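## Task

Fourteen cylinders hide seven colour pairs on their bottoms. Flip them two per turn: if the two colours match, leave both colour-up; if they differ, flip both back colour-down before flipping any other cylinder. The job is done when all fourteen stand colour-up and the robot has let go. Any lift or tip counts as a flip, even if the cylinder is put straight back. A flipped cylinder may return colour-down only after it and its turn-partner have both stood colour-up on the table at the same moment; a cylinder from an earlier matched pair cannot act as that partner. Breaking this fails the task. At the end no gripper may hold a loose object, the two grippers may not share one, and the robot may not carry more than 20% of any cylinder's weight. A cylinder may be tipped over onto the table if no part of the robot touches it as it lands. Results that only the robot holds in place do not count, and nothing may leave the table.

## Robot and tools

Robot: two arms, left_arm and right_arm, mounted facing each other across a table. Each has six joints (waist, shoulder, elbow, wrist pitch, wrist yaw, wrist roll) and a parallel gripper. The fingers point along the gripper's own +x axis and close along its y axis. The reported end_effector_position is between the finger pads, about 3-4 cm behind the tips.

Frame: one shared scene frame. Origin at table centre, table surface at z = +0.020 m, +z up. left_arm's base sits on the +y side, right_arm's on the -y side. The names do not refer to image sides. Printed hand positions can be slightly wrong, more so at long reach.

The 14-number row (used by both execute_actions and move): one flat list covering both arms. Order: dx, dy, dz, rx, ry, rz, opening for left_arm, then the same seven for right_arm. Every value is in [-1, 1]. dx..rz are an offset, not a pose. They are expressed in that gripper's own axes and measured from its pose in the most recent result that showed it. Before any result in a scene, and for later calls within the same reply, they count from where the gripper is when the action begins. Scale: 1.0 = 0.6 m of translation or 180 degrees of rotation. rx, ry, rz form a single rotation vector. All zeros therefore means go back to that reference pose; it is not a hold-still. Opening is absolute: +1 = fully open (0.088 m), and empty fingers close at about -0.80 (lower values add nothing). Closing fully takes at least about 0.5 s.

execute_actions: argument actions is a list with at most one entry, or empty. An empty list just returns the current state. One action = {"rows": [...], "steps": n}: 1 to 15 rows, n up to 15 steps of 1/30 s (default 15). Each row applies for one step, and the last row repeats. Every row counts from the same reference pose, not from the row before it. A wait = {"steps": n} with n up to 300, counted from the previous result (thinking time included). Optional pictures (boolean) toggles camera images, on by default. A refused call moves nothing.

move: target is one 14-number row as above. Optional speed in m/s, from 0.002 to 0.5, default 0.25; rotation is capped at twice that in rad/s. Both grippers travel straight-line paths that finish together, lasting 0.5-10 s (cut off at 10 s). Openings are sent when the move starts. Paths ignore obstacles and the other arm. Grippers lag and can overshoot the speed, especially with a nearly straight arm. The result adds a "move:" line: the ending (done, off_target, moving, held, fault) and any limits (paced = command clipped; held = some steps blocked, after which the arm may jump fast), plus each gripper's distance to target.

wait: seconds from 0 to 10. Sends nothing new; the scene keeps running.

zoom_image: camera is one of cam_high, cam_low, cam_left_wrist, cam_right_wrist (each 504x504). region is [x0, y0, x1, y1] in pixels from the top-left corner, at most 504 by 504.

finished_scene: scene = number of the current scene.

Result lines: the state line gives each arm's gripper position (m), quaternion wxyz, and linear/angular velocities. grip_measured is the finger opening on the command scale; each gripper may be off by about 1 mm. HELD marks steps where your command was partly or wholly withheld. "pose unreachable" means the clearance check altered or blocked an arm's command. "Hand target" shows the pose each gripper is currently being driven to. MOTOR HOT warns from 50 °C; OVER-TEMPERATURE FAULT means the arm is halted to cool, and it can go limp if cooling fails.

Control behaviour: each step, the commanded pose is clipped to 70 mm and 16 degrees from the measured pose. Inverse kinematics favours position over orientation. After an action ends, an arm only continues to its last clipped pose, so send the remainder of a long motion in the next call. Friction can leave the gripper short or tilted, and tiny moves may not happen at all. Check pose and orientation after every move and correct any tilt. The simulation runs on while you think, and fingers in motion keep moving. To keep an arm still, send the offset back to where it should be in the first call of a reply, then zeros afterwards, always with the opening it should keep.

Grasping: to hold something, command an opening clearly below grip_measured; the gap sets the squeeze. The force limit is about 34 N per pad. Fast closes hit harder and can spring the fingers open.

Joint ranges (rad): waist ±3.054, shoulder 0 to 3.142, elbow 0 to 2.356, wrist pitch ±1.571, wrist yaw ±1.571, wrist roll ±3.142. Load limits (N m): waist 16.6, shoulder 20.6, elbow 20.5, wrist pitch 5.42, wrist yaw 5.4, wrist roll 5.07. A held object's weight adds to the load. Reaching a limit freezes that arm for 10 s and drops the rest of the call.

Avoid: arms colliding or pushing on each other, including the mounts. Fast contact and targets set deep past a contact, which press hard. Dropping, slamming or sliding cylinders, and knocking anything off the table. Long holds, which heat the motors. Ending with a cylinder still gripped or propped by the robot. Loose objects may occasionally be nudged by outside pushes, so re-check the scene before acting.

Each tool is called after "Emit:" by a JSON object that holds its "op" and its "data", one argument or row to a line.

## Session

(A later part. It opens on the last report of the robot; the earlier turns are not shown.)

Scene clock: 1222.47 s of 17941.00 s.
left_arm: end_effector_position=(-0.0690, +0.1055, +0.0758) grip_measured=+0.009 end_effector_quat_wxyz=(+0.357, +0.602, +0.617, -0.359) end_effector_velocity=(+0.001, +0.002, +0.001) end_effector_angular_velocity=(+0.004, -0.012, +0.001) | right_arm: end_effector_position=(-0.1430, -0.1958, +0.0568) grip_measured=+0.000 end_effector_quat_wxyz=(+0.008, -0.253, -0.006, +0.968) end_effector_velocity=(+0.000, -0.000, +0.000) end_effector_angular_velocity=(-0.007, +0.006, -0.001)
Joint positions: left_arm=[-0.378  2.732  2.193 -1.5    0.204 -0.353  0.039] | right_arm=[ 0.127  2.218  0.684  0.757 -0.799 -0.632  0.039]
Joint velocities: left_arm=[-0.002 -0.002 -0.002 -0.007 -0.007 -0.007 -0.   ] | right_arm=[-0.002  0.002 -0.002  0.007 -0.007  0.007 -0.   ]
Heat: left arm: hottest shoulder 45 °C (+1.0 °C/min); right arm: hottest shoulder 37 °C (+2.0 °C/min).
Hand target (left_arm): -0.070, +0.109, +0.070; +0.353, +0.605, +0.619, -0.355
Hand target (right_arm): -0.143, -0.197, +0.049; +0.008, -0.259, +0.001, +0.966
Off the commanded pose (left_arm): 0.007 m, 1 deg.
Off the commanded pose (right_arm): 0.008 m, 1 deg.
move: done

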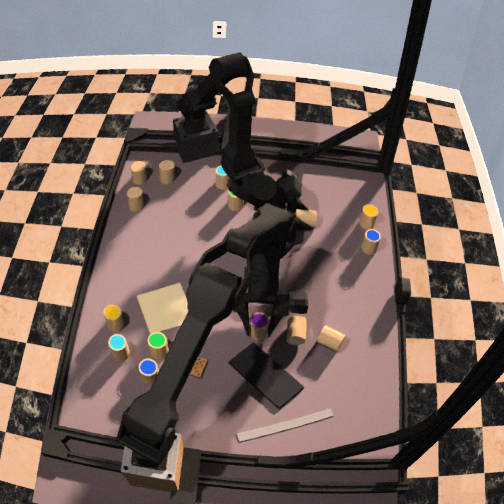

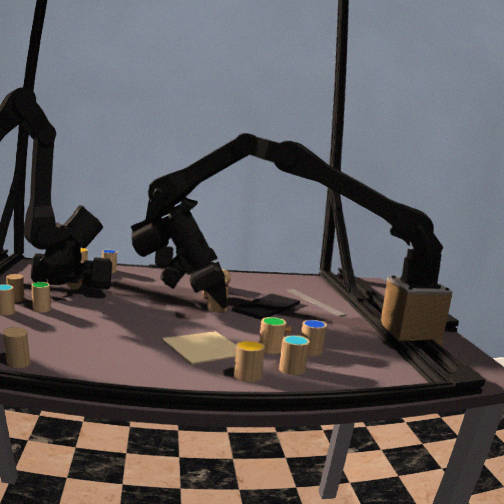

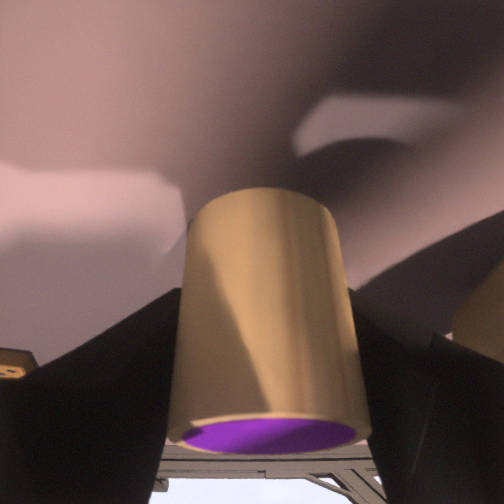

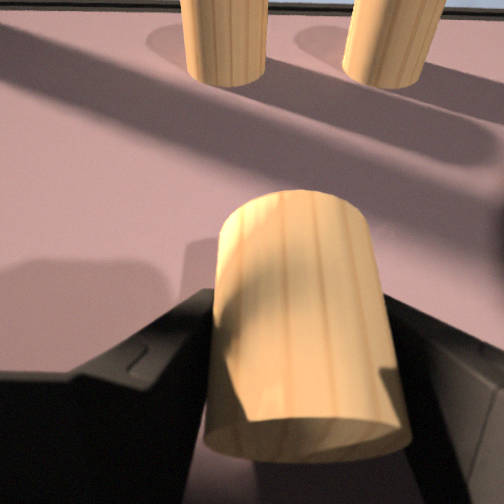

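Emit:
{"op": "execute_actions", "data": {
  "actions": [
    {"rows":[[0,0,0,0,0,0,0.4,0,0,0,0,0,0,0.5]],"steps":10}
  ],
  "pictures": false
}}

Emit:
{"op": "move", "data": {
  "target": [-0.135,0,-0.049,0,-0.497,0,0.4,0.023,0,0.043,0,0.505,0,0.5],
  "speed": 0.35
}}

Scene clock: 1227.80 s of 17941.00 s.
left_arm: end_effector_position=(-0.0689, +0.1056, +0.0754) grip_measured=+0.383 end_effector_quat_wxyz=(+0.357, +0.602, +0.617, -0.359) end_effector_velocity=(+0.001, +0.002, -0.001) end_effector_angular_velocity=(+0.009, -0.007, -0.012) | right_arm: end_effector_position=(-0.1433, -0.1962, +0.0561) grip_measured=+0.482 end_effector_quat_wxyz=(+0.008, -0.253, -0.005, +0.967) end_effector_velocity=(+0.000, -0.003, +0.001) end_effector_angular_velocity=(-0.021, +0.009, +0.010)
Joint positions: left_arm=[-0.378  2.733  2.193 -1.5    0.204 -0.352  0.058] | right_arm=[ 0.128  2.22   0.686  0.756 -0.8   -0.632  0.063]
Joint velocities: left_arm=[-0.002  0.002 -0.002 -0.007 -0.007  0.007  0.009] | right_arm=[-0.002 -0.002 -0.002 -0.007 -0.022  0.007  0.008]
Heat: left arm: hottest shoulder 46 °C (+1.0 °C/min); right arm: hottest shoulder 36 °C (+1.0 °C/min).
Hand target (left_arm): -0.069, +0.105, +0.076; +0.357, +0.602, +0.617, -0.359
Hand target (right_arm): -0.143, -0.196, +0.057; +0.008, -0.253, -0.006, +0.968
Off the commanded pose (left_arm): 0.000 m, 0 deg.
Off the commanded pose (right_arm): 0.001 m, 0 deg.
Steps of this call (steps 1 to 150: nothing new was sent; steps 151 to 160: all 10 steps of this action). Readings (end_effector_position):
151: left_arm (-0.0690, +0.1057, +0.0754) | right_arm (-0.1434, -0.1959, +0.0563)
152: left_arm (-0.0690, +0.1057, +0.0754) | right_arm (-0.1434, -0.1959, +0.0563)
154: left_arm (-0.0689, +0.1056, +0.0754) | right_arm (-0.1434, -0.1961, +0.0562)
158: left_arm (-0.0689, +0.1056, +0.0754) | right_arm (-0.1433, -0.1962, +0.0561)
160: the state above

Scene clock: 1230.97 s of 17941.00 s.
left_arm: end_effector_position=(-0.0693, +0.0888, +0.1654) grip_measured=+0.400 end_effector_quat_wxyz=(+0.687, +0.168, +0.190, -0.681) end_effector_velocity=(+0.003, +0.004, -0.004) end_effector_angular_velocity=(+0.011, -0.007, +0.007) | right_arm: end_effector_position=(-0.1686, -0.1969, +0.0750) grip_measured=+0.500 end_effector_quat_wxyz=(+0.013, -0.864, +0.006, +0.503) end_effector_velocity=(+0.003, -0.002, +0.002) end_effector_angular_velocity=(-0.017, -0.022, +0.025)
Joint positions: left_arm=[-0.62   1.918  0.714  0.596 -0.539 -0.375  0.059] | right_arm=[ 0.551  2.65   2.139 -1.506  0.268 -0.474  0.064]
Joint velocities: left_arm=[-0.002 -0.002 -0.012 -0.007 -0.007 -0.007 -0.   ] | right_arm=[ 0.002  0.002  0.002 -0.022  0.007 -0.022 -0.   ]
Heat: left arm: hottest shoulder 46 °C (+1.0 °C/min); right arm: hottest shoulder 37 °C (+1.0 °C/min).
Hand target (left_arm): -0.069, +0.091, +0.161; +0.687, +0.174, +0.189, -0.680
Hand target (right_arm): -0.169, -0.197, +0.070; -0.012, +0.866, -0.006, -0.499
Off the commanded pose (left_arm): 0.006 m, 1 deg.
Off the commanded pose (right_arm): 0.003 m, 1 deg.
move: done

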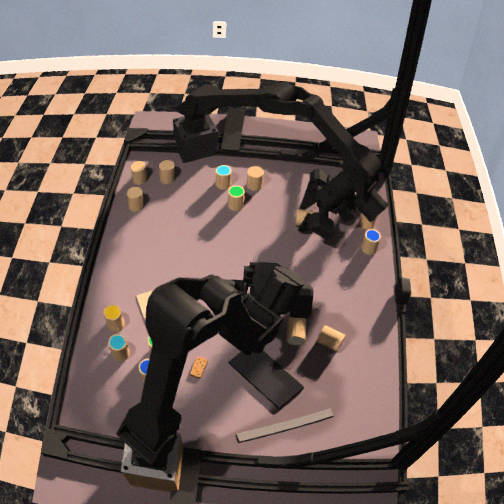

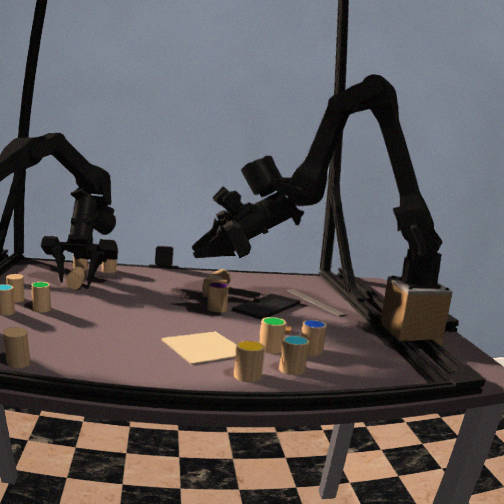

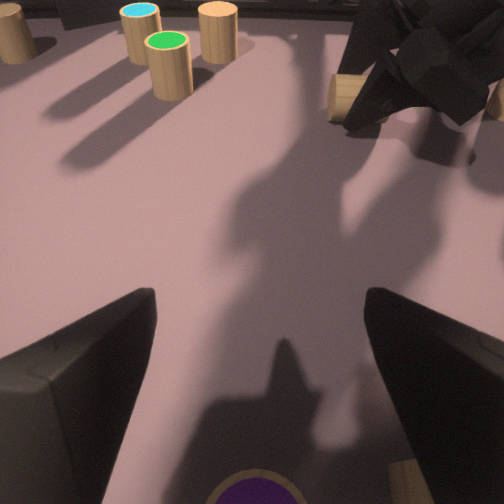

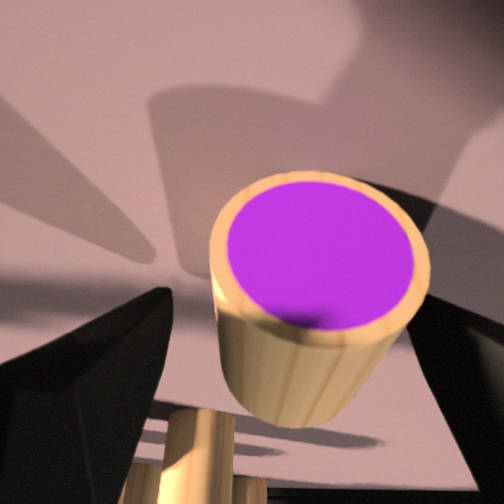

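Emit:
{"op": "execute_actions", "data": {
  "actions": [
    {"rows":[[0,0,0,0,0,0,0.5,0,0,0,0,0,0,0.3],[0,0,0,0,0,0,0.5,0,0,0,0,0,0,0.2],[0,0,0,0,0,0,0.5,0,0,0,0,0,0,0.1],[0,0,0,0,0,0,0.5,0,0,0,0,0,0,0],[0,0,0,0,0,0,0.5,0,0,0,0,0,0,-0.1],[0,0,0,0,0,0,0.5,0,0,0,0,0,0,-0.3]],"steps":13}
  ],
  "pictures": false
}}

Emit:
{"op": "move", "data": {
  "target": [0.375,0.53,0.125,-0.032,0.003,0.072,0.5,-0.093,0.155,0.044,0,-0.495,0,-0.3],
  "speed": 0.35
}}

Scene clock: 1243.30 s of 17941.00 s.
left_arm: end_effector_position=(-0.0692, +0.0889, +0.1652) grip_measured=+0.499 end_effector_quat_wxyz=(+0.687, +0.168, +0.190, -0.681) end_effector_velocity=(+0.001, +0.001, -0.001) end_effector_angular_velocity=(+0.003, -0.001, +0.007) | right_arm: end_effector_position=(-0.1682, -0.1967, +0.0746) grip_measured=+0.001 end_effector_quat_wxyz=(+0.013, -0.865, +0.005, +0.502) end_effector_velocity=(+0.003, +0.001, +0.002) end_effector_angular_velocity=(-0.016, -0.010, +0.033)
Joint positions: left_arm=[-0.62   1.918  0.714  0.596 -0.539 -0.375  0.063] | right_arm=[ 0.551  2.652  2.14  -1.507  0.271 -0.474  0.039]
Joint velocities: left_arm=[-0.002 -0.002 -0.002 -0.007 -0.007 -0.007  0.   ] | right_arm=[-0.002 -0.002 -0.002 -0.007  0.007 -0.037 -0.   ]
Heat: left arm: hottest shoulder 44 °C (-3.0 °C/min); right arm: hottest shoulder 38 °C (+2.0 °C/min).
Hand target (left_arm): -0.069, +0.089, +0.165; +0.687, +0.168, +0.190, -0.681
Hand target (right_arm): -0.169, -0.197, +0.075; -0.013, +0.864, -0.006, -0.503
Off the commanded pose (left_arm): 0.000 m, 0 deg.
Off the commanded pose (right_arm): 0.001 m, 0 deg.
Steps of this call (steps 1 to 90: nothing new was sent; then 8.90 s passed at rest; steps 91 to 103: all 13 steps of this action). Readings (end_effector_position):
91: left_arm (-0.0692, +0.0889, +0.1654) | right_arm (-0.1684, -0.1970, +0.0745)
92: left_arm (-0.0692, +0.0889, +0.1654) | right_arm (-0.1684, -0.1970, +0.0745)
94: left_arm (-0.0692, +0.0889, +0.1654) | right_arm (-0.1684, -0.1970, +0.0745)
98: left_arm (-0.0692, +0.0889, +0.1654) | right_arm (-0.1681, -0.1967, +0.0747)
103: the state above

Scene clock: 1246.33 s of 17941.00 s.
left_arm: end_effector_position=(+0.2552, -0.1362, +0.1156) grip_measured=+0.500 end_effector_quat_wxyz=(+0.769, +0.158, +0.203, -0.585) end_effector_velocity=(+0.003, -0.002, +0.003) end_effector_angular_velocity=(-0.013, -0.000, +0.012) | right_arm: end_effector_position=(-0.2218, -0.2868, +0.1137) grip_measured=+0.001 end_effector_quat_wxyz=(+0.010, -0.261, -0.009, +0.965) end_effector_velocity=(+0.002, -0.004, -0.002) end_effector_angular_velocity=(-0.011, -0.004, +0.019)
Joint positions: left_arm=[ 0.229  2.548  1.619  0.407 -0.044 -0.019  0.063] | right_arm=[ 0.545  1.964  0.613  0.755 -0.46  -0.319  0.039]
Joint velocities: left_arm=[ 0.002  0.002  0.007  0.007 -0.007 -0.007  0.   ] | right_arm=[-0.002 -0.002 -0.007 -0.007 -0.022 -0.007 -0.   ]
Heat: left arm: hottest shoulder 44 °C (-3.0 °C/min); right arm: hottest shoulder 39 °C (+3.0 °C/min).
Hand target (left_arm): +0.254, -0.139, +0.114; +0.767, +0.159, +0.202, -0.587
Hand target (right_arm): -0.220, -0.290, +0.109; +0.007, -0.265, -0.005, +0.964
Off the commanded pose (left_arm): 0.006 m, 1 deg.
Off the commanded pose (right_arm): 0.006 m, 1 deg.
move: done

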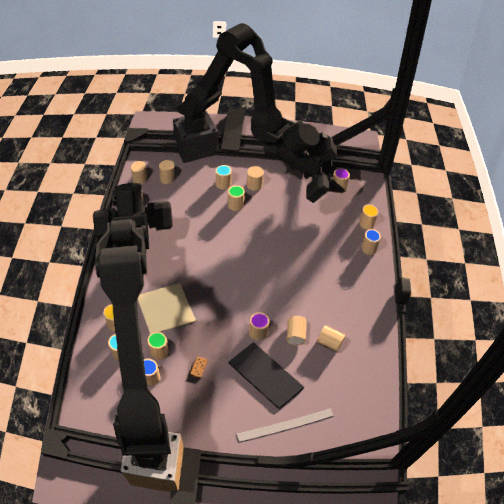

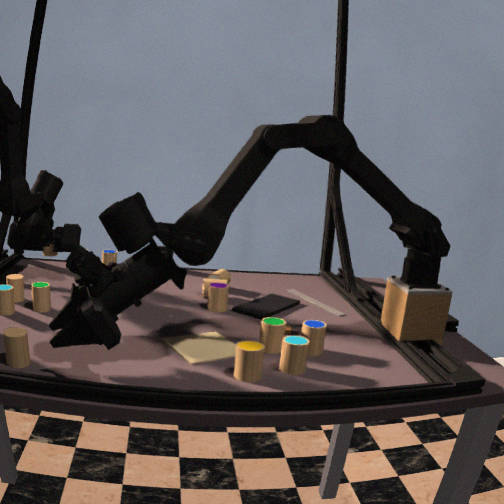

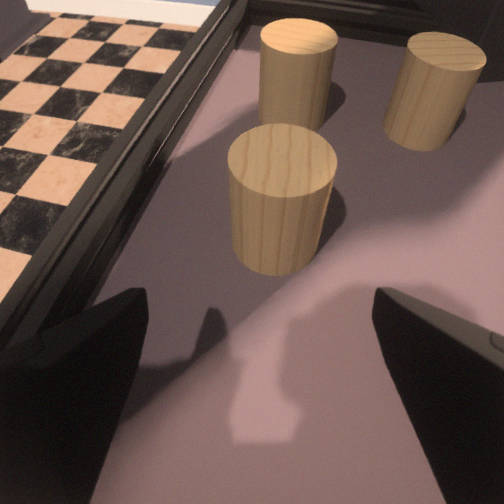

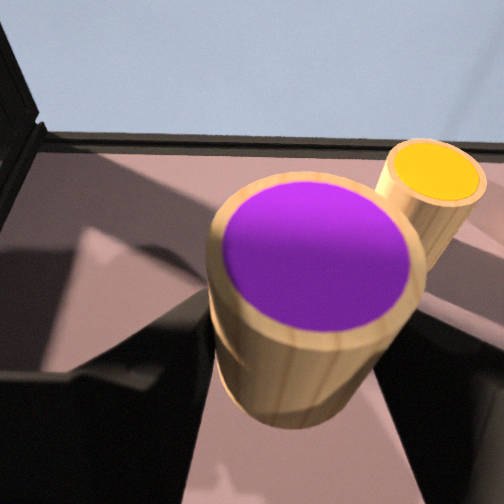

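Emit:
{"op": "move", "data": {
  "target": [0.136,-0.016,0.012,0,0,0,0.4,0.029,0,-0.05,0.007,0,0,-0.3],
  "speed": 0.1
}}

Emit:
{"op": "move", "data": {
  "target": [0,0,0,0,0,0,0.4,0.023,0,-0.04,0,0.002,0,-0.3],
  "speed": 0.04
}}

Scene clock: 1255.43 s of 17941.00 s.
left_arm: end_effector_position=(+0.2668, -0.2081, +0.0825) grip_measured=+0.400 end_effector_quat_wxyz=(+0.768, +0.159, +0.204, -0.585) end_effector_velocity=(-0.001, -0.000, +0.001) end_effector_angular_velocity=(+0.001, +0.003, +0.008) | right_arm: end_effector_position=(-0.2219, -0.2862, +0.0815) grip_measured=+0.001 end_effector_quat_wxyz=(+0.013, -0.260, -0.001, +0.966) end_effector_velocity=(+0.000, -0.000, -0.001) end_effector_angular_velocity=(-0.001, -0.004, +0.007)
Joint positions: left_arm=[ 0.222  2.914  2.244  0.145 -0.05  -0.022  0.059] | right_arm=[ 0.544  2.117  0.612  0.911 -0.46  -0.302  0.039]
Joint velocities: left_arm=[-0.002 -0.002  0.002 -0.007 -0.007 -0.007 -0.   ] | right_arm=[-0.002  0.002  0.002 -0.007 -0.007 -0.007 -0.   ]
Heat: left arm: hottest shoulder 46 °C (+0.0 °C/min); right arm: hottest shoulder 38 °C (+1.0 °C/min).
Hand target (left_arm): +0.266, -0.209, +0.081; +0.769, +0.159, +0.203, -0.585
Hand target (right_arm): -0.222, -0.286, +0.079; +0.014, -0.261, +0.001, +0.965
Off the commanded pose (left_arm): 0.003 m, 0 deg.
Off the commanded pose (right_arm): 0.002 m, 0 deg.
move: done

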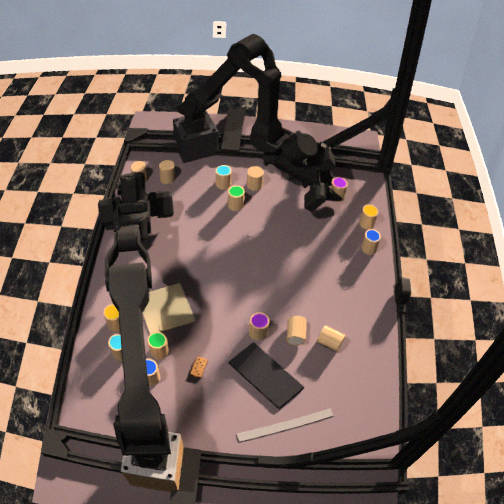

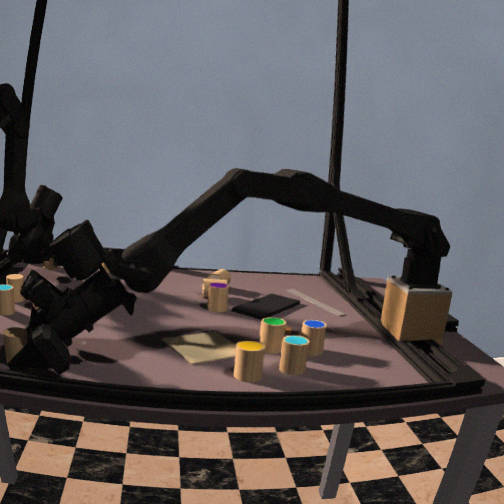

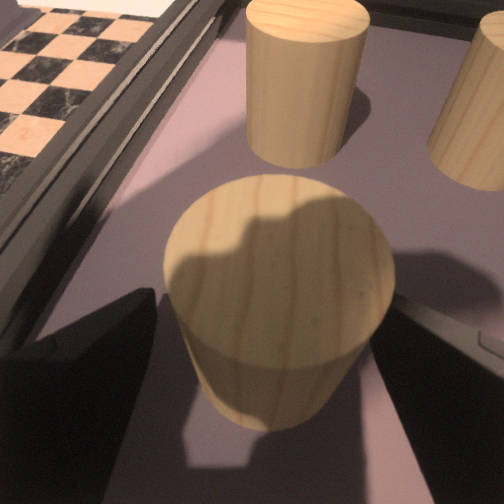

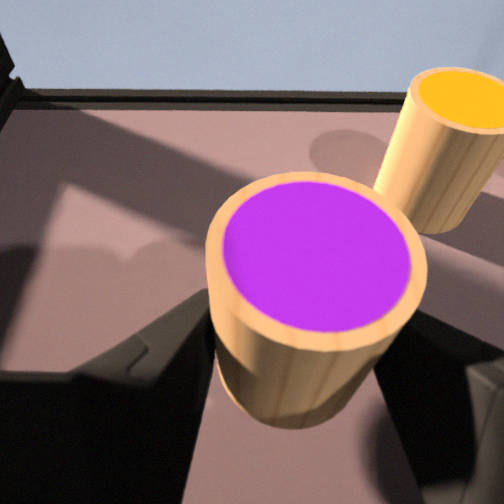

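Scene clock: 1256.40 s of 17941.00 s.
left_arm: end_effector_position=(+0.2668, -0.2081, +0.0825) grip_measured=+0.400 end_effector_quat_wxyz=(+0.768, +0.159, +0.204, -0.585) end_effector_velocity=(+0.003, +0.002, -0.001) end_effector_angular_velocity=(+0.006, +0.004, +0.012) | right_arm: end_effector_position=(-0.2222, -0.2860, +0.0601) grip_measured=+0.001 end_effector_quat_wxyz=(+0.014, -0.257, -0.003, +0.966) end_effector_velocity=(+0.002, -0.001, -0.002) end_effector_angular_velocity=(-0.004, -0.008, +0.007)
Joint positions: left_arm=[ 0.222  2.914  2.244  0.145 -0.05  -0.022  0.059] | right_arm=[ 0.544  2.226  0.622  1.016 -0.46  -0.303  0.039]
Joint velocities: left_arm=[ 0.002 -0.002 -0.002 -0.007 -0.007 -0.007 -0.   ] | right_arm=[-0.002  0.002 -0.002 -0.007 -0.007 -0.007  0.   ]
Heat: left arm: hottest shoulder 46 °C (+0.0 °C/min); right arm: hottest shoulder 38 °C (+1.0 °C/min).
Hand target (left_arm): +0.267, -0.208, +0.083; +0.768, +0.159, +0.204, -0.585
Hand target (right_arm): -0.222, -0.286, +0.054; +0.014, -0.262, -0.001, +0.965
Off the commanded pose (left_arm): 0.000 m, 0 deg.
Off the commanded pose (right_arm): 0.006 m, 1 deg.
move: done

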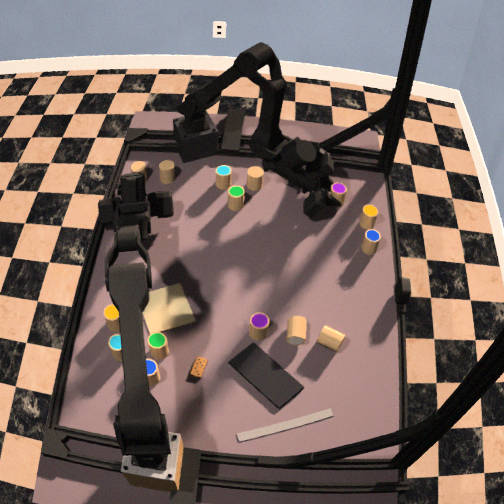

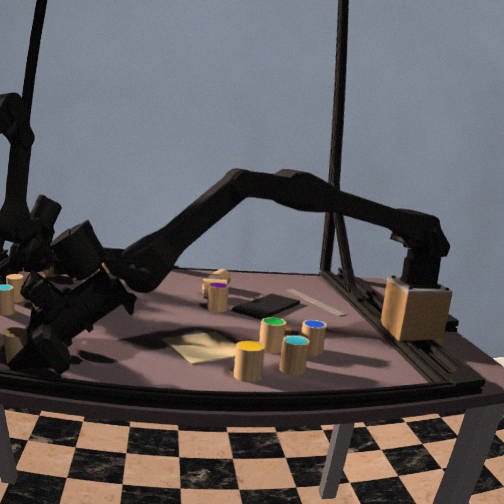

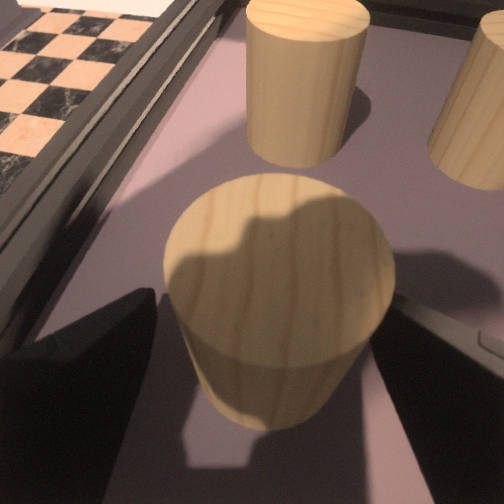

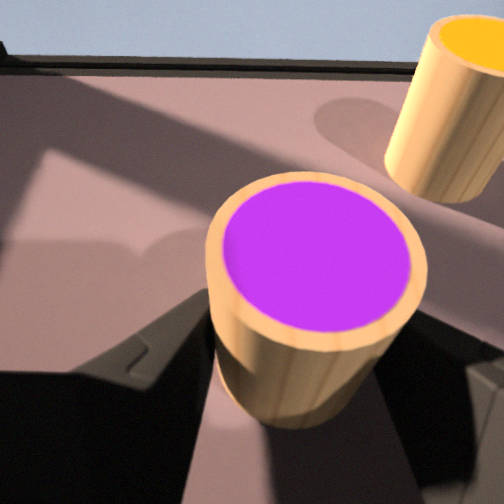

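Emit:
{"op": "execute_actions", "data": {
  "actions": [
    {"rows":[[0,0,0,0,0,0,0.4,0,0,0,0,0,0,0.35]],"steps":10}
  ],
  "pictures": false
}}

Emit:
{"op": "move", "data": {
  "target": [0,0,0,0,0,0,0.4,-0.12,0,0.075,0,0,0,0.35],
  "speed": 0.15
}}

Scene clock: 1276.47 s of 17941.00 s.
left_arm: end_effector_position=(+0.2667, -0.2078, +0.0815) grip_measured=+0.400 end_effector_quat_wxyz=(+0.768, +0.160, +0.204, -0.585) end_effector_velocity=(-0.001, +0.001, -0.001) end_effector_angular_velocity=(+0.006, +0.004, +0.008) | right_arm: end_effector_position=(-0.2223, -0.2861, +0.0590) grip_measured=+0.334 end_effector_quat_wxyz=(+0.013, -0.258, -0.003, +0.966) end_effector_velocity=(+0.003, -0.002, -0.002) end_effector_angular_velocity=(-0.004, -0.008, +0.007)
Joint positions: left_arm=[ 0.222  2.915  2.244  0.145 -0.05  -0.022  0.059] | right_arm=[ 0.544  2.229  0.624  1.015 -0.461 -0.303  0.055]
Joint velocities: left_arm=[-0.002 -0.002 -0.002 -0.007 -0.007 -0.007 -0.   ] | right_arm=[-0.002 -0.002 -0.007 -0.007 -0.007 -0.007  0.009]
Heat: left arm: hottest shoulder 53 °C (+9.1 °C/min); right arm: hottest shoulder 36 °C (-2.0 °C/min). Fold the left arm in close to its base before you think long.
Hand target (left_arm): +0.267, -0.208, +0.083; +0.768, +0.159, +0.204, -0.585
Hand target (right_arm): -0.222, -0.286, +0.060; +0.014, -0.257, -0.003, +0.966
Off the commanded pose (left_arm): 0.001 m, 0 deg.
Off the commanded pose (right_arm): 0.001 m, 0 deg.
MOTOR HOT: a motor of the left arm reached 50 °C. Now the hottest motor of the left arm, joint 2 (shoulder), reports 53 °C. The temperature limit of the motors' drives, at which the controller stops that arm, is 95 °C. To cool a motor, set the load down, stop pushing, or move to a pose that needs little force.
Steps of this call (steps 1 to 592: nothing new was sent; steps 593 to 602: all 10 steps of this action). Readings (end_effector_position):
593: left_arm (+0.2667, -0.2078, +0.0815) | right_arm (-0.2226, -0.2858, +0.0596)
594: left_arm (+0.2667, -0.2078, +0.0815) | right_arm (-0.2226, -0.2859, +0.0596)
596: left_arm (+0.2667, -0.2078, +0.0815) | right_arm (-0.2224, -0.2860, +0.0592)
600: left_arm (+0.2667, -0.2078, +0.0815) | right_arm (-0.2223, -0.2861, +0.0590)
602: the state above

Scene clock: 1277.77 s of 17941.00 s.
left_arm: end_effector_position=(+0.2667, -0.2078, +0.0813) grip_measured=+0.400 end_effector_quat_wxyz=(+0.768, +0.160, +0.205, -0.585) end_effector_velocity=(-0.001, +0.000, +0.003) end_effector_angular_velocity=(+0.001, +0.003, +0.008) | right_arm: end_effector_position=(-0.1845, -0.2878, +0.1315) grip_measured=+0.350 end_effector_quat_wxyz=(+0.014, -0.260, -0.001, +0.965) end_effector_velocity=(+0.001, +0.002, +0.004) end_effector_angular_velocity=(+0.014, +0.003, -0.005)
Joint positions: left_arm=[ 0.222  2.915  2.244  0.145 -0.05  -0.022  0.059] | right_arm=[ 0.471  1.8    0.496  0.687 -0.519 -0.35   0.056]
Joint velocities: left_arm=[-0.002 -0.007 -0.002 -0.007 -0.007 -0.007 -0.   ] | right_arm=[-0.002 -0.017 -0.002 -0.007  0.007 -0.007 -0.   ]
Heat: left arm: hottest shoulder 53 °C (+8.0 °C/min); right arm: hottest shoulder 36 °C (-1.0 °C/min). Fold the left arm in close to its base before you think long.
Hand target (left_arm): +0.267, -0.208, +0.081; +0.768, +0.160, +0.204, -0.585
Hand target (right_arm): -0.183, -0.289, +0.134; +0.013, -0.258, -0.003, +0.966
Off the commanded pose (left_arm): 0.000 m, 0 deg.
Off the commanded pose (right_arm): 0.003 m, 0 deg.
MOTOR HOT: still on. Now the hottest motor of the left arm, joint 2 (shoulder), reports 53 °C; a drive's own limit is 95 °C.
move: done

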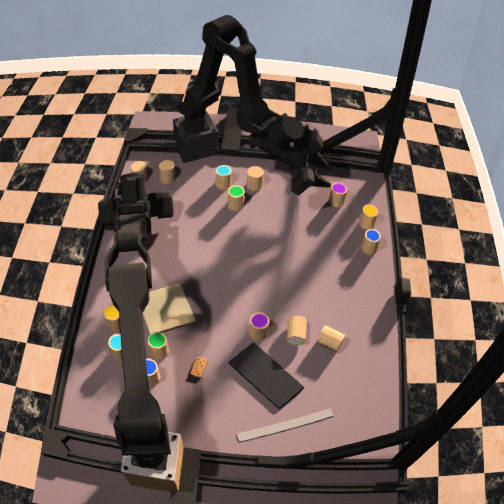

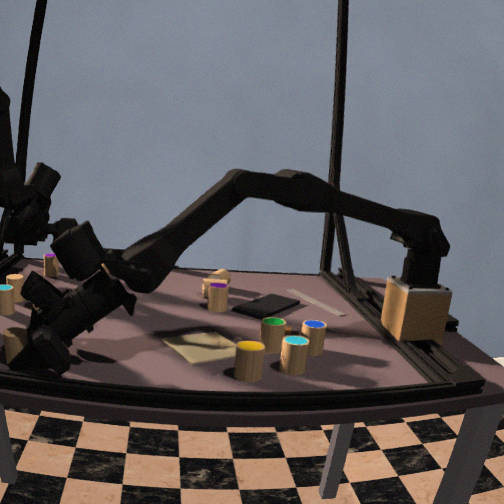

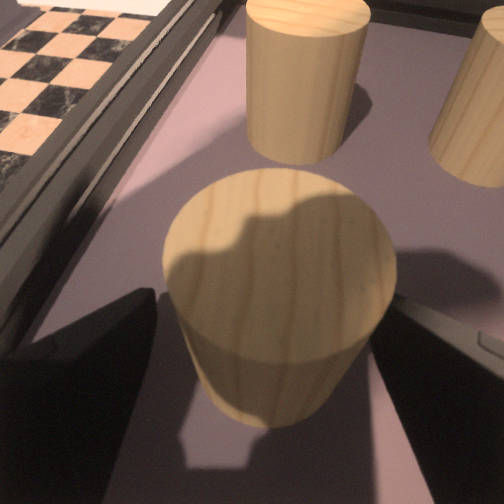

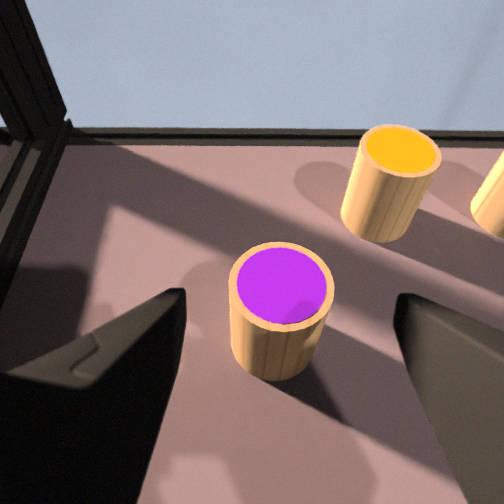

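Emit:
{"op": "execute_actions", "data": {
  "actions": [
    {"rows":[[0,0,0,0,0,0,0.3,0,0,0,0,0,0,0.4],[0,0,0,0,0,0,0.3,0,0,0,0,0,0,0.4],[0,0,0,0,0,0,0.2,0,0,0,0,0,0,0.4],[0,0,0,0,0,0,0.2,0,0,0,0,0,0,0.4],[0,0,0,0,0,0,0.1,0,0,0,0,0,0,0.4],[0,0,0,0,0,0,0.1,0,0,0,0,0,0,0.4],[0,0,0,0,0,0,0,0,0,0,0,0,0,0.4],[0,0,0,0,0,0,0,0,0,0,0,0,0,0.4],[0,0,0,0,0,0,-0.1,0,0,0,0,0,0,0.4],[0,0,0,0,0,0,-0.1,0,0,0,0,0,0,0.4],[0,0,0,0,0,0,-0.3,0,0,0,0,0,0,0.4]],"steps":14}
  ],
  "pictures": false
}}

Emit:
{"op": "move", "data": {
  "target": [-0.25,0,-0.02,0.042,0,-0.072,-0.3,-0.233,0.042,-0.1,0,0.5,0,0.4],
  "speed": 0.3
}}

Scene clock: 1286.67 s of 17941.00 s.
left_arm: end_effector_position=(+0.2667, -0.2077, +0.0811) grip_measured=+0.011 end_effector_quat_wxyz=(+0.768, +0.160, +0.205, -0.585) end_effector_velocity=(-0.001, +0.001, -0.001) end_effector_angular_velocity=(+0.006, +0.004, +0.008) | right_arm: end_effector_position=(-0.1844, -0.2877, +0.1317) grip_measured=+0.399 end_effector_quat_wxyz=(+0.014, -0.260, -0.002, +0.965) end_effector_velocity=(+0.002, +0.001, -0.001) end_effector_angular_velocity=(+0.005, -0.009, -0.005)
Joint positions: left_arm=[ 0.222  2.915  2.244  0.145 -0.05  -0.022  0.04 ] | right_arm=[ 0.471  1.799  0.496  0.686 -0.519 -0.35   0.059]
Joint velocities: left_arm=[-0.002 -0.002 -0.002 -0.007 -0.007 -0.007  0.   ] | right_arm=[-0.002 -0.002 -0.002 -0.007  0.007 -0.007 -0.   ]
Heat: left arm: hottest shoulder 55 °C (+9.1 °C/min); right arm: hottest shoulder 36 °C (-1.0 °C/min). Fold the left arm in close to its base before you think long.
Hand target (left_arm): +0.267, -0.208, +0.081; +0.768, +0.160, +0.205, -0.585
Hand target (right_arm): -0.184, -0.288, +0.132; +0.014, -0.260, -0.002, +0.965
Off the commanded pose (left_arm): 0.000 m, 0 deg.
Off the commanded pose (right_arm): 0.000 m, 0 deg.
MOTOR HOT: still on. Now the hottest motor of the left arm, joint 2 (shoulder), reports 55 °C; a drive's own limit is 95 °C.
Steps of this call (steps 1 to 90: nothing new was sent; then 5.43 s passed at rest; steps 91 to 104: all 14 steps of this action). Readings (end_effector_position):
91: left_arm (+0.2667, -0.2077, +0.0811) | right_arm (-0.1844, -0.2877, +0.1317)
92: left_arm (+0.2667, -0.2077, +0.0811) | right_arm (-0.1844, -0.2877, +0.1317)
94: left_arm (+0.2667, -0.2077, +0.0811) | right_arm (-0.1844, -0.2877, +0.1317)
98: left_arm (+0.2667, -0.2077, +0.0811) | right_arm (-0.1844, -0.2877, +0.1317)
104: the state above

Scene clock: 1289.97 s of 17941.00 s.
left_arm: end_effector_position=(+0.2295, -0.0781, +0.1385) grip_measured=+0.011 end_effector_quat_wxyz=(+0.684, +0.190, +0.189, -0.679) end_effector_velocity=(-0.001, +0.004, -0.005) end_effector_angular_velocity=(+0.017, +0.007, +0.008) | right_arm: end_effector_position=(-0.0326, -0.3187, +0.1497) grip_measured=+0.400 end_effector_quat_wxyz=(+0.014, -0.865, +0.015, +0.501) end_effector_velocity=(-0.001, -0.000, +0.001) end_effector_angular_velocity=(-0.003, +0.001, -0.012)
Joint positions: left_arm=[0.279 2.317 1.292 0.467 0.223 0.141 0.04 ] | right_arm=[ 0.651  1.877  1.136 -1.308  0.213 -0.368  0.059]
Joint velocities: left_arm=[-0.002 -0.002 -0.012 -0.007 -0.007 -0.007 -0.   ] | right_arm=[-0.002  0.002  0.007 -0.007 -0.007  0.007 -0.   ]
Heat: left arm: hottest shoulder 56 °C (+10.0 °C/min); right arm: hottest shoulder 36 °C (-1.0 °C/min). Fold the left arm in close to its base before you think long.
Hand target (left_arm): +0.231, -0.078, +0.147; +0.685, +0.187, +0.182, -0.680
Hand target (right_arm): -0.035, -0.318, +0.149; -0.015, +0.866, -0.013, -0.499
Off the commanded pose (left_arm): 0.008 m, 1 deg.
Off the commanded pose (right_arm): 0.002 m, 1 deg.
MOTOR HOT: still on. Now the hottest motor of the left arm, joint 2 (shoulder), reports 56 °C; a drive's own limit is 95 °C.
move: done

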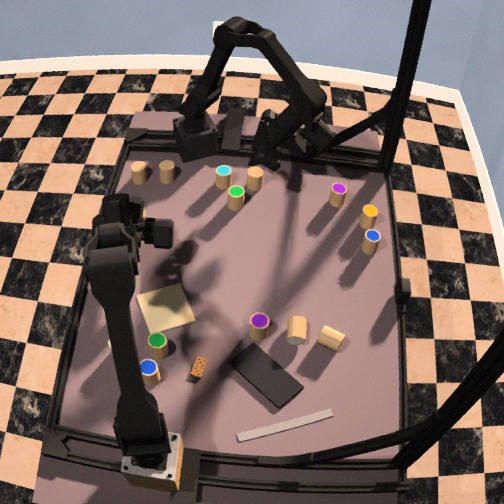

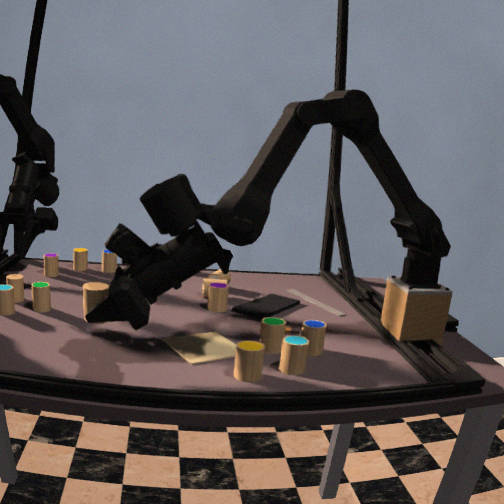

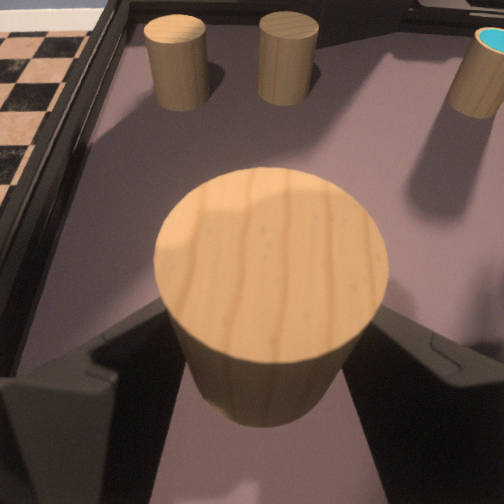

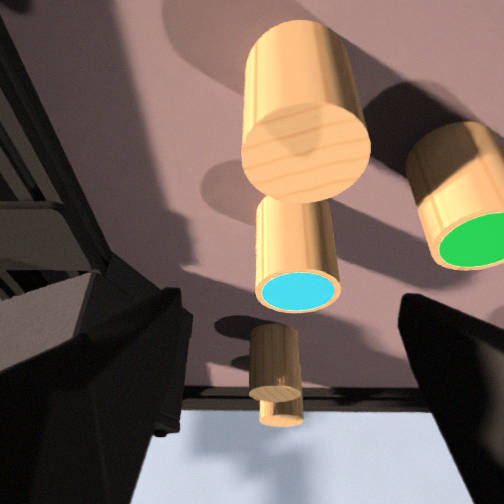

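Emit:
{"op": "move", "data": {
  "target": [-0.239,-0.333,-0.205,0,0.49,0,-0.3,0,-0.007,0,0,0,0,0.4],
  "speed": 0.35
}}

Scene clock: 1296.87 s of 17941.00 s.
left_arm: end_effector_position=(+0.0279, +0.1086, +0.1069) grip_measured=+0.011 end_effector_quat_wxyz=(+0.359, +0.609, +0.612, -0.356) end_effector_velocity=(-0.001, -0.005, +0.004) end_effector_angular_velocity=(-0.018, +0.001, -0.012) | right_arm: end_effector_position=(-0.0310, -0.3165, +0.1496) grip_measured=+0.400 end_effector_quat_wxyz=(+0.013, -0.866, +0.016, +0.500) end_effector_velocity=(+0.001, -0.003, +0.000) end_effector_angular_velocity=(-0.017, +0.002, -0.019)
Joint positions: left_arm=[-0.183  2.549  1.957 -1.482  0.095 -0.173  0.04 ] | right_arm=[ 0.641  1.878  1.136 -1.309  0.216 -0.378  0.059]
Joint velocities: left_arm=[-0.002 -0.002  0.022 -0.007 -0.007  0.007 -0.   ] | right_arm=[-0.002 -0.002 -0.002 -0.007 -0.022  0.007 -0.   ]
Heat: left arm: hottest shoulder 56 °C (+11.0 °C/min); right arm: hottest shoulder 36 °C (-2.0 °C/min). Fold the left arm in close to its base before you think long.
Hand target (left_arm): +0.027, +0.107, +0.106; +0.359, +0.608, +0.613, -0.355
Hand target (right_arm): -0.032, -0.315, +0.150; -0.014, +0.865, -0.015, -0.501
Off the commanded pose (left_arm): 0.002 m, 0 deg.
Off the commanded pose (right_arm): 0.002 m, 0 deg.
MOTOR HOT: still on. Now the hottest motor of the left arm, joint 2 (shoulder), reports 56 °C; a drive's own limit is 95 °C.
move: done

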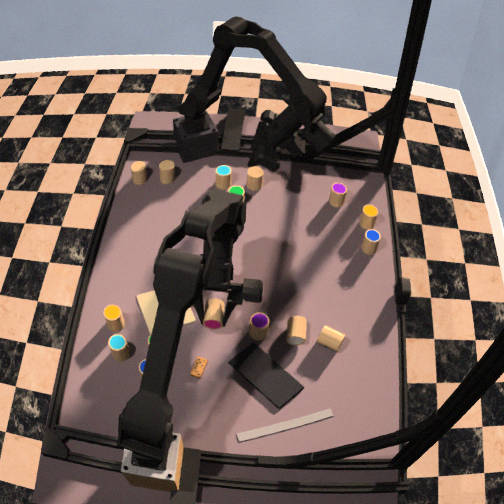

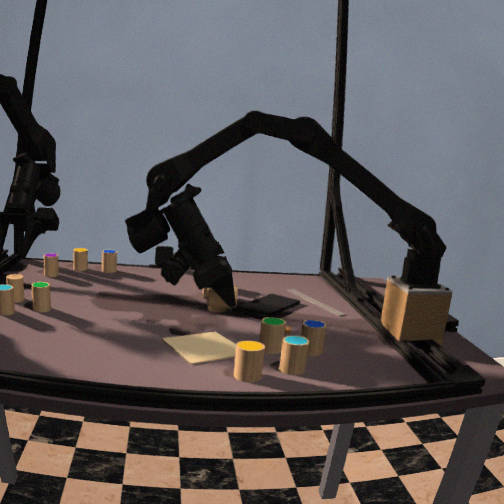

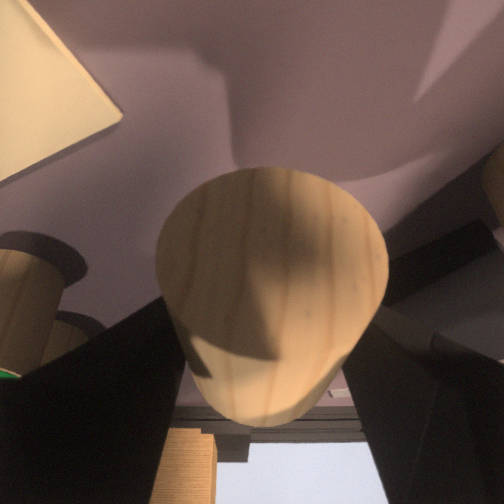

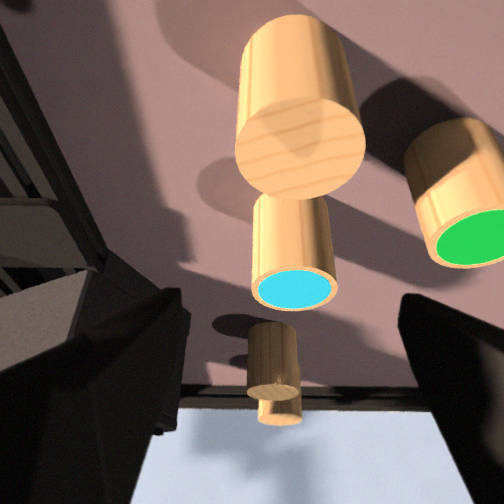

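Emit:
{"op": "zoom_image", "data": {
  "camera": "cam_high",
  "region": [180,290,280,350]
}}

Emit:
{"op": "move", "data": {
  "target": [0.06,0,0.035,0,0,0,-0.3,0,0,0,0,0,0,0.4],
  "speed": 0.05
}}

Region (180, 290, 280, 350) of cam_high's 504x504 image, scaled by 5.040, with more detail than that image has; it fills the top 302 rows of this view, and the rest is white.

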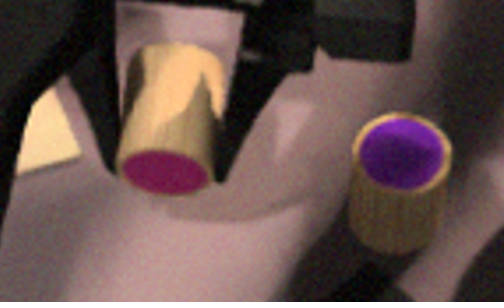

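Scene clock: 1303.17 s of 17941.00 s.
left_arm: end_effector_position=(+0.0273, +0.1057, +0.0706) grip_measured=+0.011 end_effector_quat_wxyz=(+0.361, +0.607, +0.610, -0.360) end_effector_velocity=(+0.003, +0.001, +0.001) end_effector_angular_velocity=(+0.004, -0.024, -0.006) | right_arm: end_effector_position=(-0.0311, -0.3164, +0.1496) grip_measured=+0.400 end_effector_quat_wxyz=(+0.013, -0.866, +0.016, +0.500) end_effector_velocity=(-0.001, -0.000, +0.000) end_effector_angular_velocity=(-0.011, +0.014, +0.013)
Joint positions: left_arm=[-0.183  2.616  1.938 -1.385  0.095 -0.173  0.04 ] | right_arm=[ 0.641  1.878  1.136 -1.309  0.216 -0.378  0.059]
Joint velocities: left_arm=[-0.002 -0.002 -0.002 -0.007 -0.022 -0.007 -0.   ] | right_arm=[-0.002 -0.007 -0.002  0.007 -0.007 -0.022 -0.   ]
Heat: left arm: hottest shoulder 55 °C (+11.1 °C/min); right arm: hottest shoulder 35 °C (-4.1 °C/min). Fold the left arm in close to its base before you think long.
Hand target (left_arm): +0.028, +0.108, +0.065; +0.359, +0.609, +0.612, -0.356
Hand target (right_arm): -0.031, -0.316, +0.150; -0.013, +0.866, -0.016, -0.500
Off the commanded pose (left_arm): 0.006 m, 1 deg.
Off the commanded pose (right_arm): 0.000 m, 0 deg.
MOTOR HOT: still on. Now the hottest motor of the left arm, joint 2 (shoulder), reports 55 °C; a drive's own limit is 95 °C.
move: done

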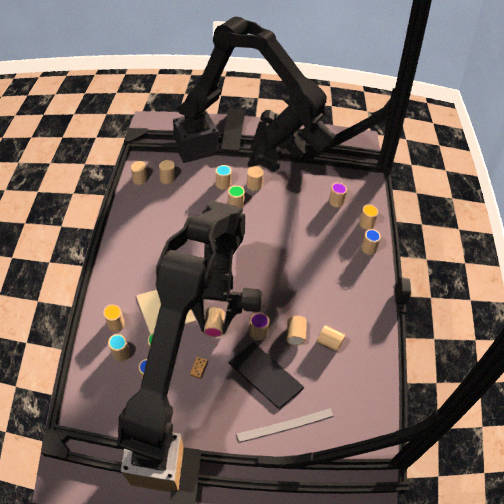

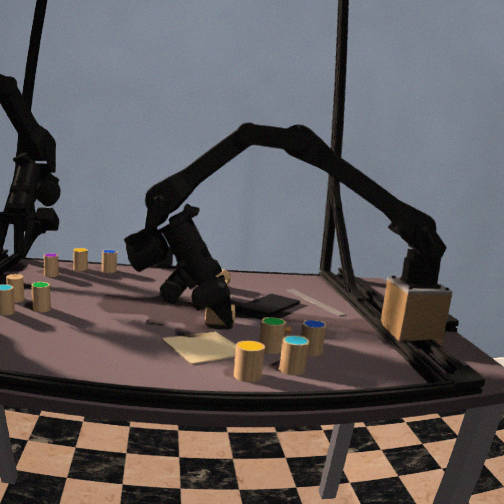

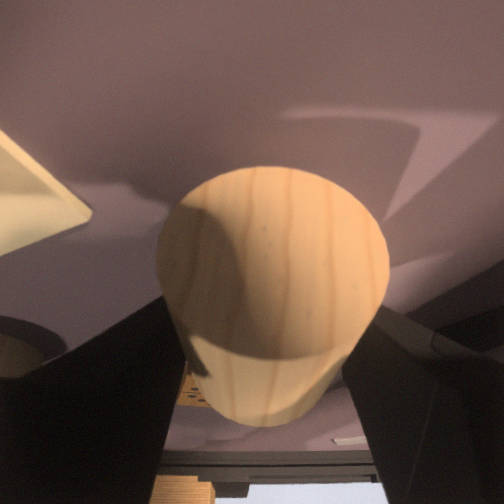

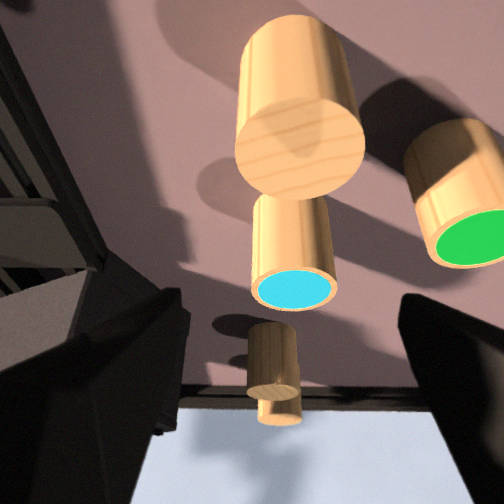

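Emit:
{"op": "execute_actions", "data": {
  "actions": [
    {"rows":[[0,0,0,0,0,0,0.4,0,0,0,0,0,0,0.4]],"steps":10}
  ],
  "pictures": false
}}

Emit:
{"op": "move", "data": {
  "target": [0.049,0,-0.017,0,-0.497,0,0.4,0.188,-0.03,-0.326,0.2165,0,0.125,0.4],
  "speed": 0.35
}}

Scene clock: 1317.67 s of 17941.00 s.
left_arm: end_effector_position=(+0.0272, +0.1059, +0.0698) grip_measured=+0.383 end_effector_quat_wxyz=(+0.361, +0.607, +0.610, -0.359) end_effector_velocity=(+0.000, -0.000, -0.002) end_effector_angular_velocity=(-0.004, -0.009, +0.001) | right_arm: end_effector_position=(-0.0311, -0.3164, +0.1496) grip_measured=+0.400 end_effector_quat_wxyz=(+0.013, -0.866, +0.016, +0.500) end_effector_velocity=(+0.002, -0.003, +0.000) end_effector_angular_velocity=(-0.032, +0.003, +0.002)
Joint positions: left_arm=[-0.183  2.618  1.937 -1.383  0.096 -0.173  0.058] | right_arm=[ 0.641  1.878  1.136 -1.309  0.216 -0.378  0.059]
Joint velocities: left_arm=[-0.002  0.002 -0.002  0.007 -0.007 -0.007  0.01 ] | right_arm=[-0.007 -0.002 -0.002 -0.007 -0.022 -0.022 -0.   ]
Heat: left arm: hottest shoulder 52 °C (+5.0 °C/min); right arm: hottest shoulder 35 °C (-3.0 °C/min). Fold the left arm in close to its base before you think long.
Hand target (left_arm): +0.027, +0.106, +0.071; +0.361, +0.606, +0.610, -0.360
Hand target (right_arm): -0.031, -0.316, +0.150; -0.013, +0.865, -0.016, -0.500
Off the commanded pose (left_arm): 0.001 m, 0 deg.
Off the commanded pose (right_arm): 0.000 m, 0 deg.
MOTOR HOT: still on. Now the hottest motor of the left arm, joint 2 (shoulder), reports 52 °C; a drive's own limit is 95 °C.
Steps of this call (steps 1 to 425: nothing new was sent; steps 426 to 435: all 10 steps of this action). Readings (end_effector_position):
426: left_arm (+0.0272, +0.1059, +0.0698) | right_arm (-0.0311, -0.3164, +0.1496)
427: left_arm (+0.0272, +0.1059, +0.0698) | right_arm (-0.0311, -0.3164, +0.1496)
429: left_arm (+0.0273, +0.1060, +0.0698) | right_arm (-0.0311, -0.3164, +0.1496)
433: left_arm (+0.0273, +0.1058, +0.0699) | right_arm (-0.0311, -0.3164, +0.1496)
435: the state above

Scene clock: 1320.73 s of 17941.00 s.
left_arm: end_effector_position=(+0.0266, +0.1272, +0.0505) grip_measured=+0.400 end_effector_quat_wxyz=(+0.685, +0.174, +0.182, -0.684) end_effector_velocity=(-0.002, +0.000, +0.001) end_effector_angular_velocity=(-0.010, +0.014, -0.005) | right_arm: end_effector_position=(+0.1945, -0.3044, +0.1510) grip_measured=+0.400 end_effector_quat_wxyz=(+0.205, -0.793, +0.345, +0.458) end_effector_velocity=(+0.002, -0.002, +0.001) end_effector_angular_velocity=(-0.010, -0.004, +0.002)
Joint positions: left_arm=[-0.377  2.449  0.426  1.481 -0.334 -0.207  0.059] | right_arm=[-0.413  1.519  0.74  -1.198  0.331 -0.629  0.059]
Joint velocities: left_arm=[-0.002  0.007 -0.002  0.022  0.007 -0.007  0.   ] | right_arm=[-0.007 -0.002 -0.002 -0.007  0.007 -0.007 -0.   ]
Heat: left arm: hottest shoulder 52 °C (+4.0 °C/min); right arm: hottest shoulder 35 °C (-2.0 °C/min). Fold the left arm in close to its base before you think long.
Hand target (left_arm): +0.027, +0.129, +0.049; +0.684, +0.177, +0.181, -0.684
Hand target (right_arm): +0.195, -0.304, +0.152; -0.208, +0.793, -0.343, -0.459
Off the commanded pose (left_arm): 0.002 m, 1 deg.
Off the commanded pose (right_arm): 0.004 m, 0 deg.
MOTOR HOT: still on. Now the hottest motor of the left arm, joint 2 (shoulder), reports 52 °C; a drive's own limit is 95 °C.
move: done

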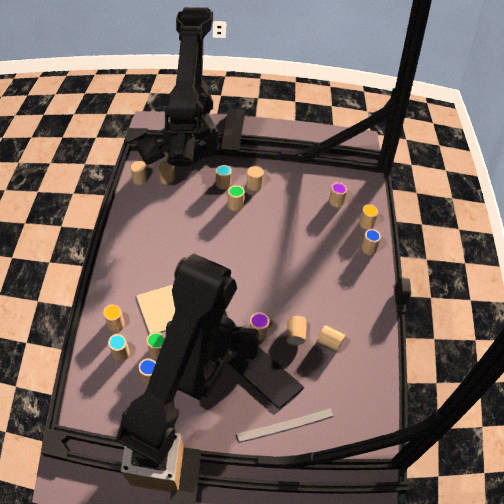

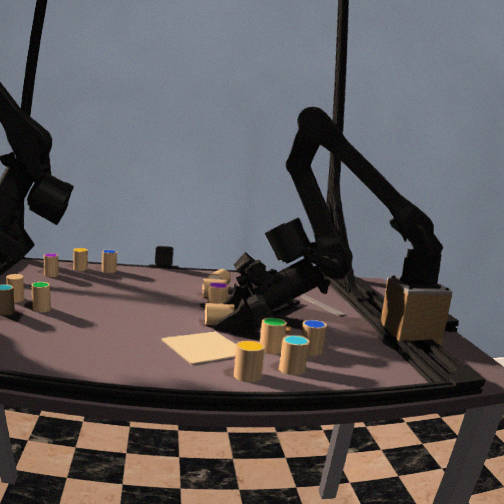

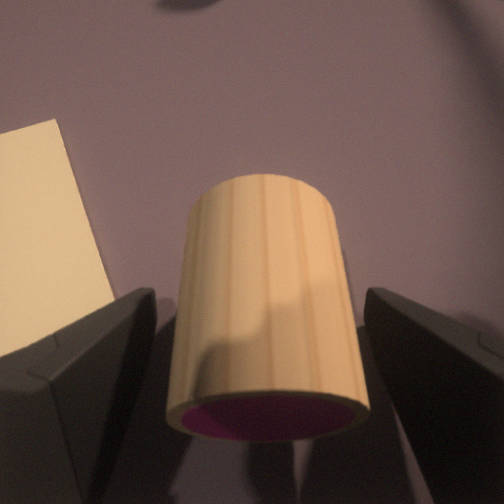

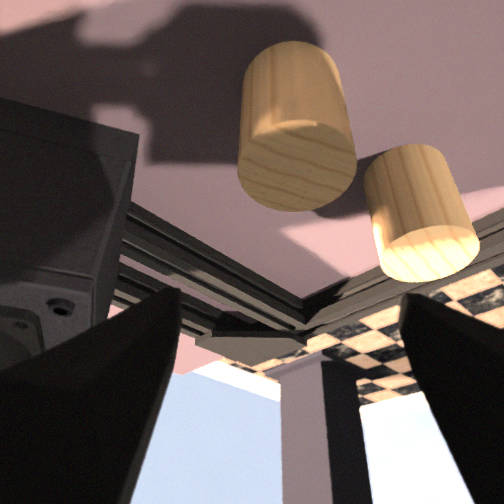

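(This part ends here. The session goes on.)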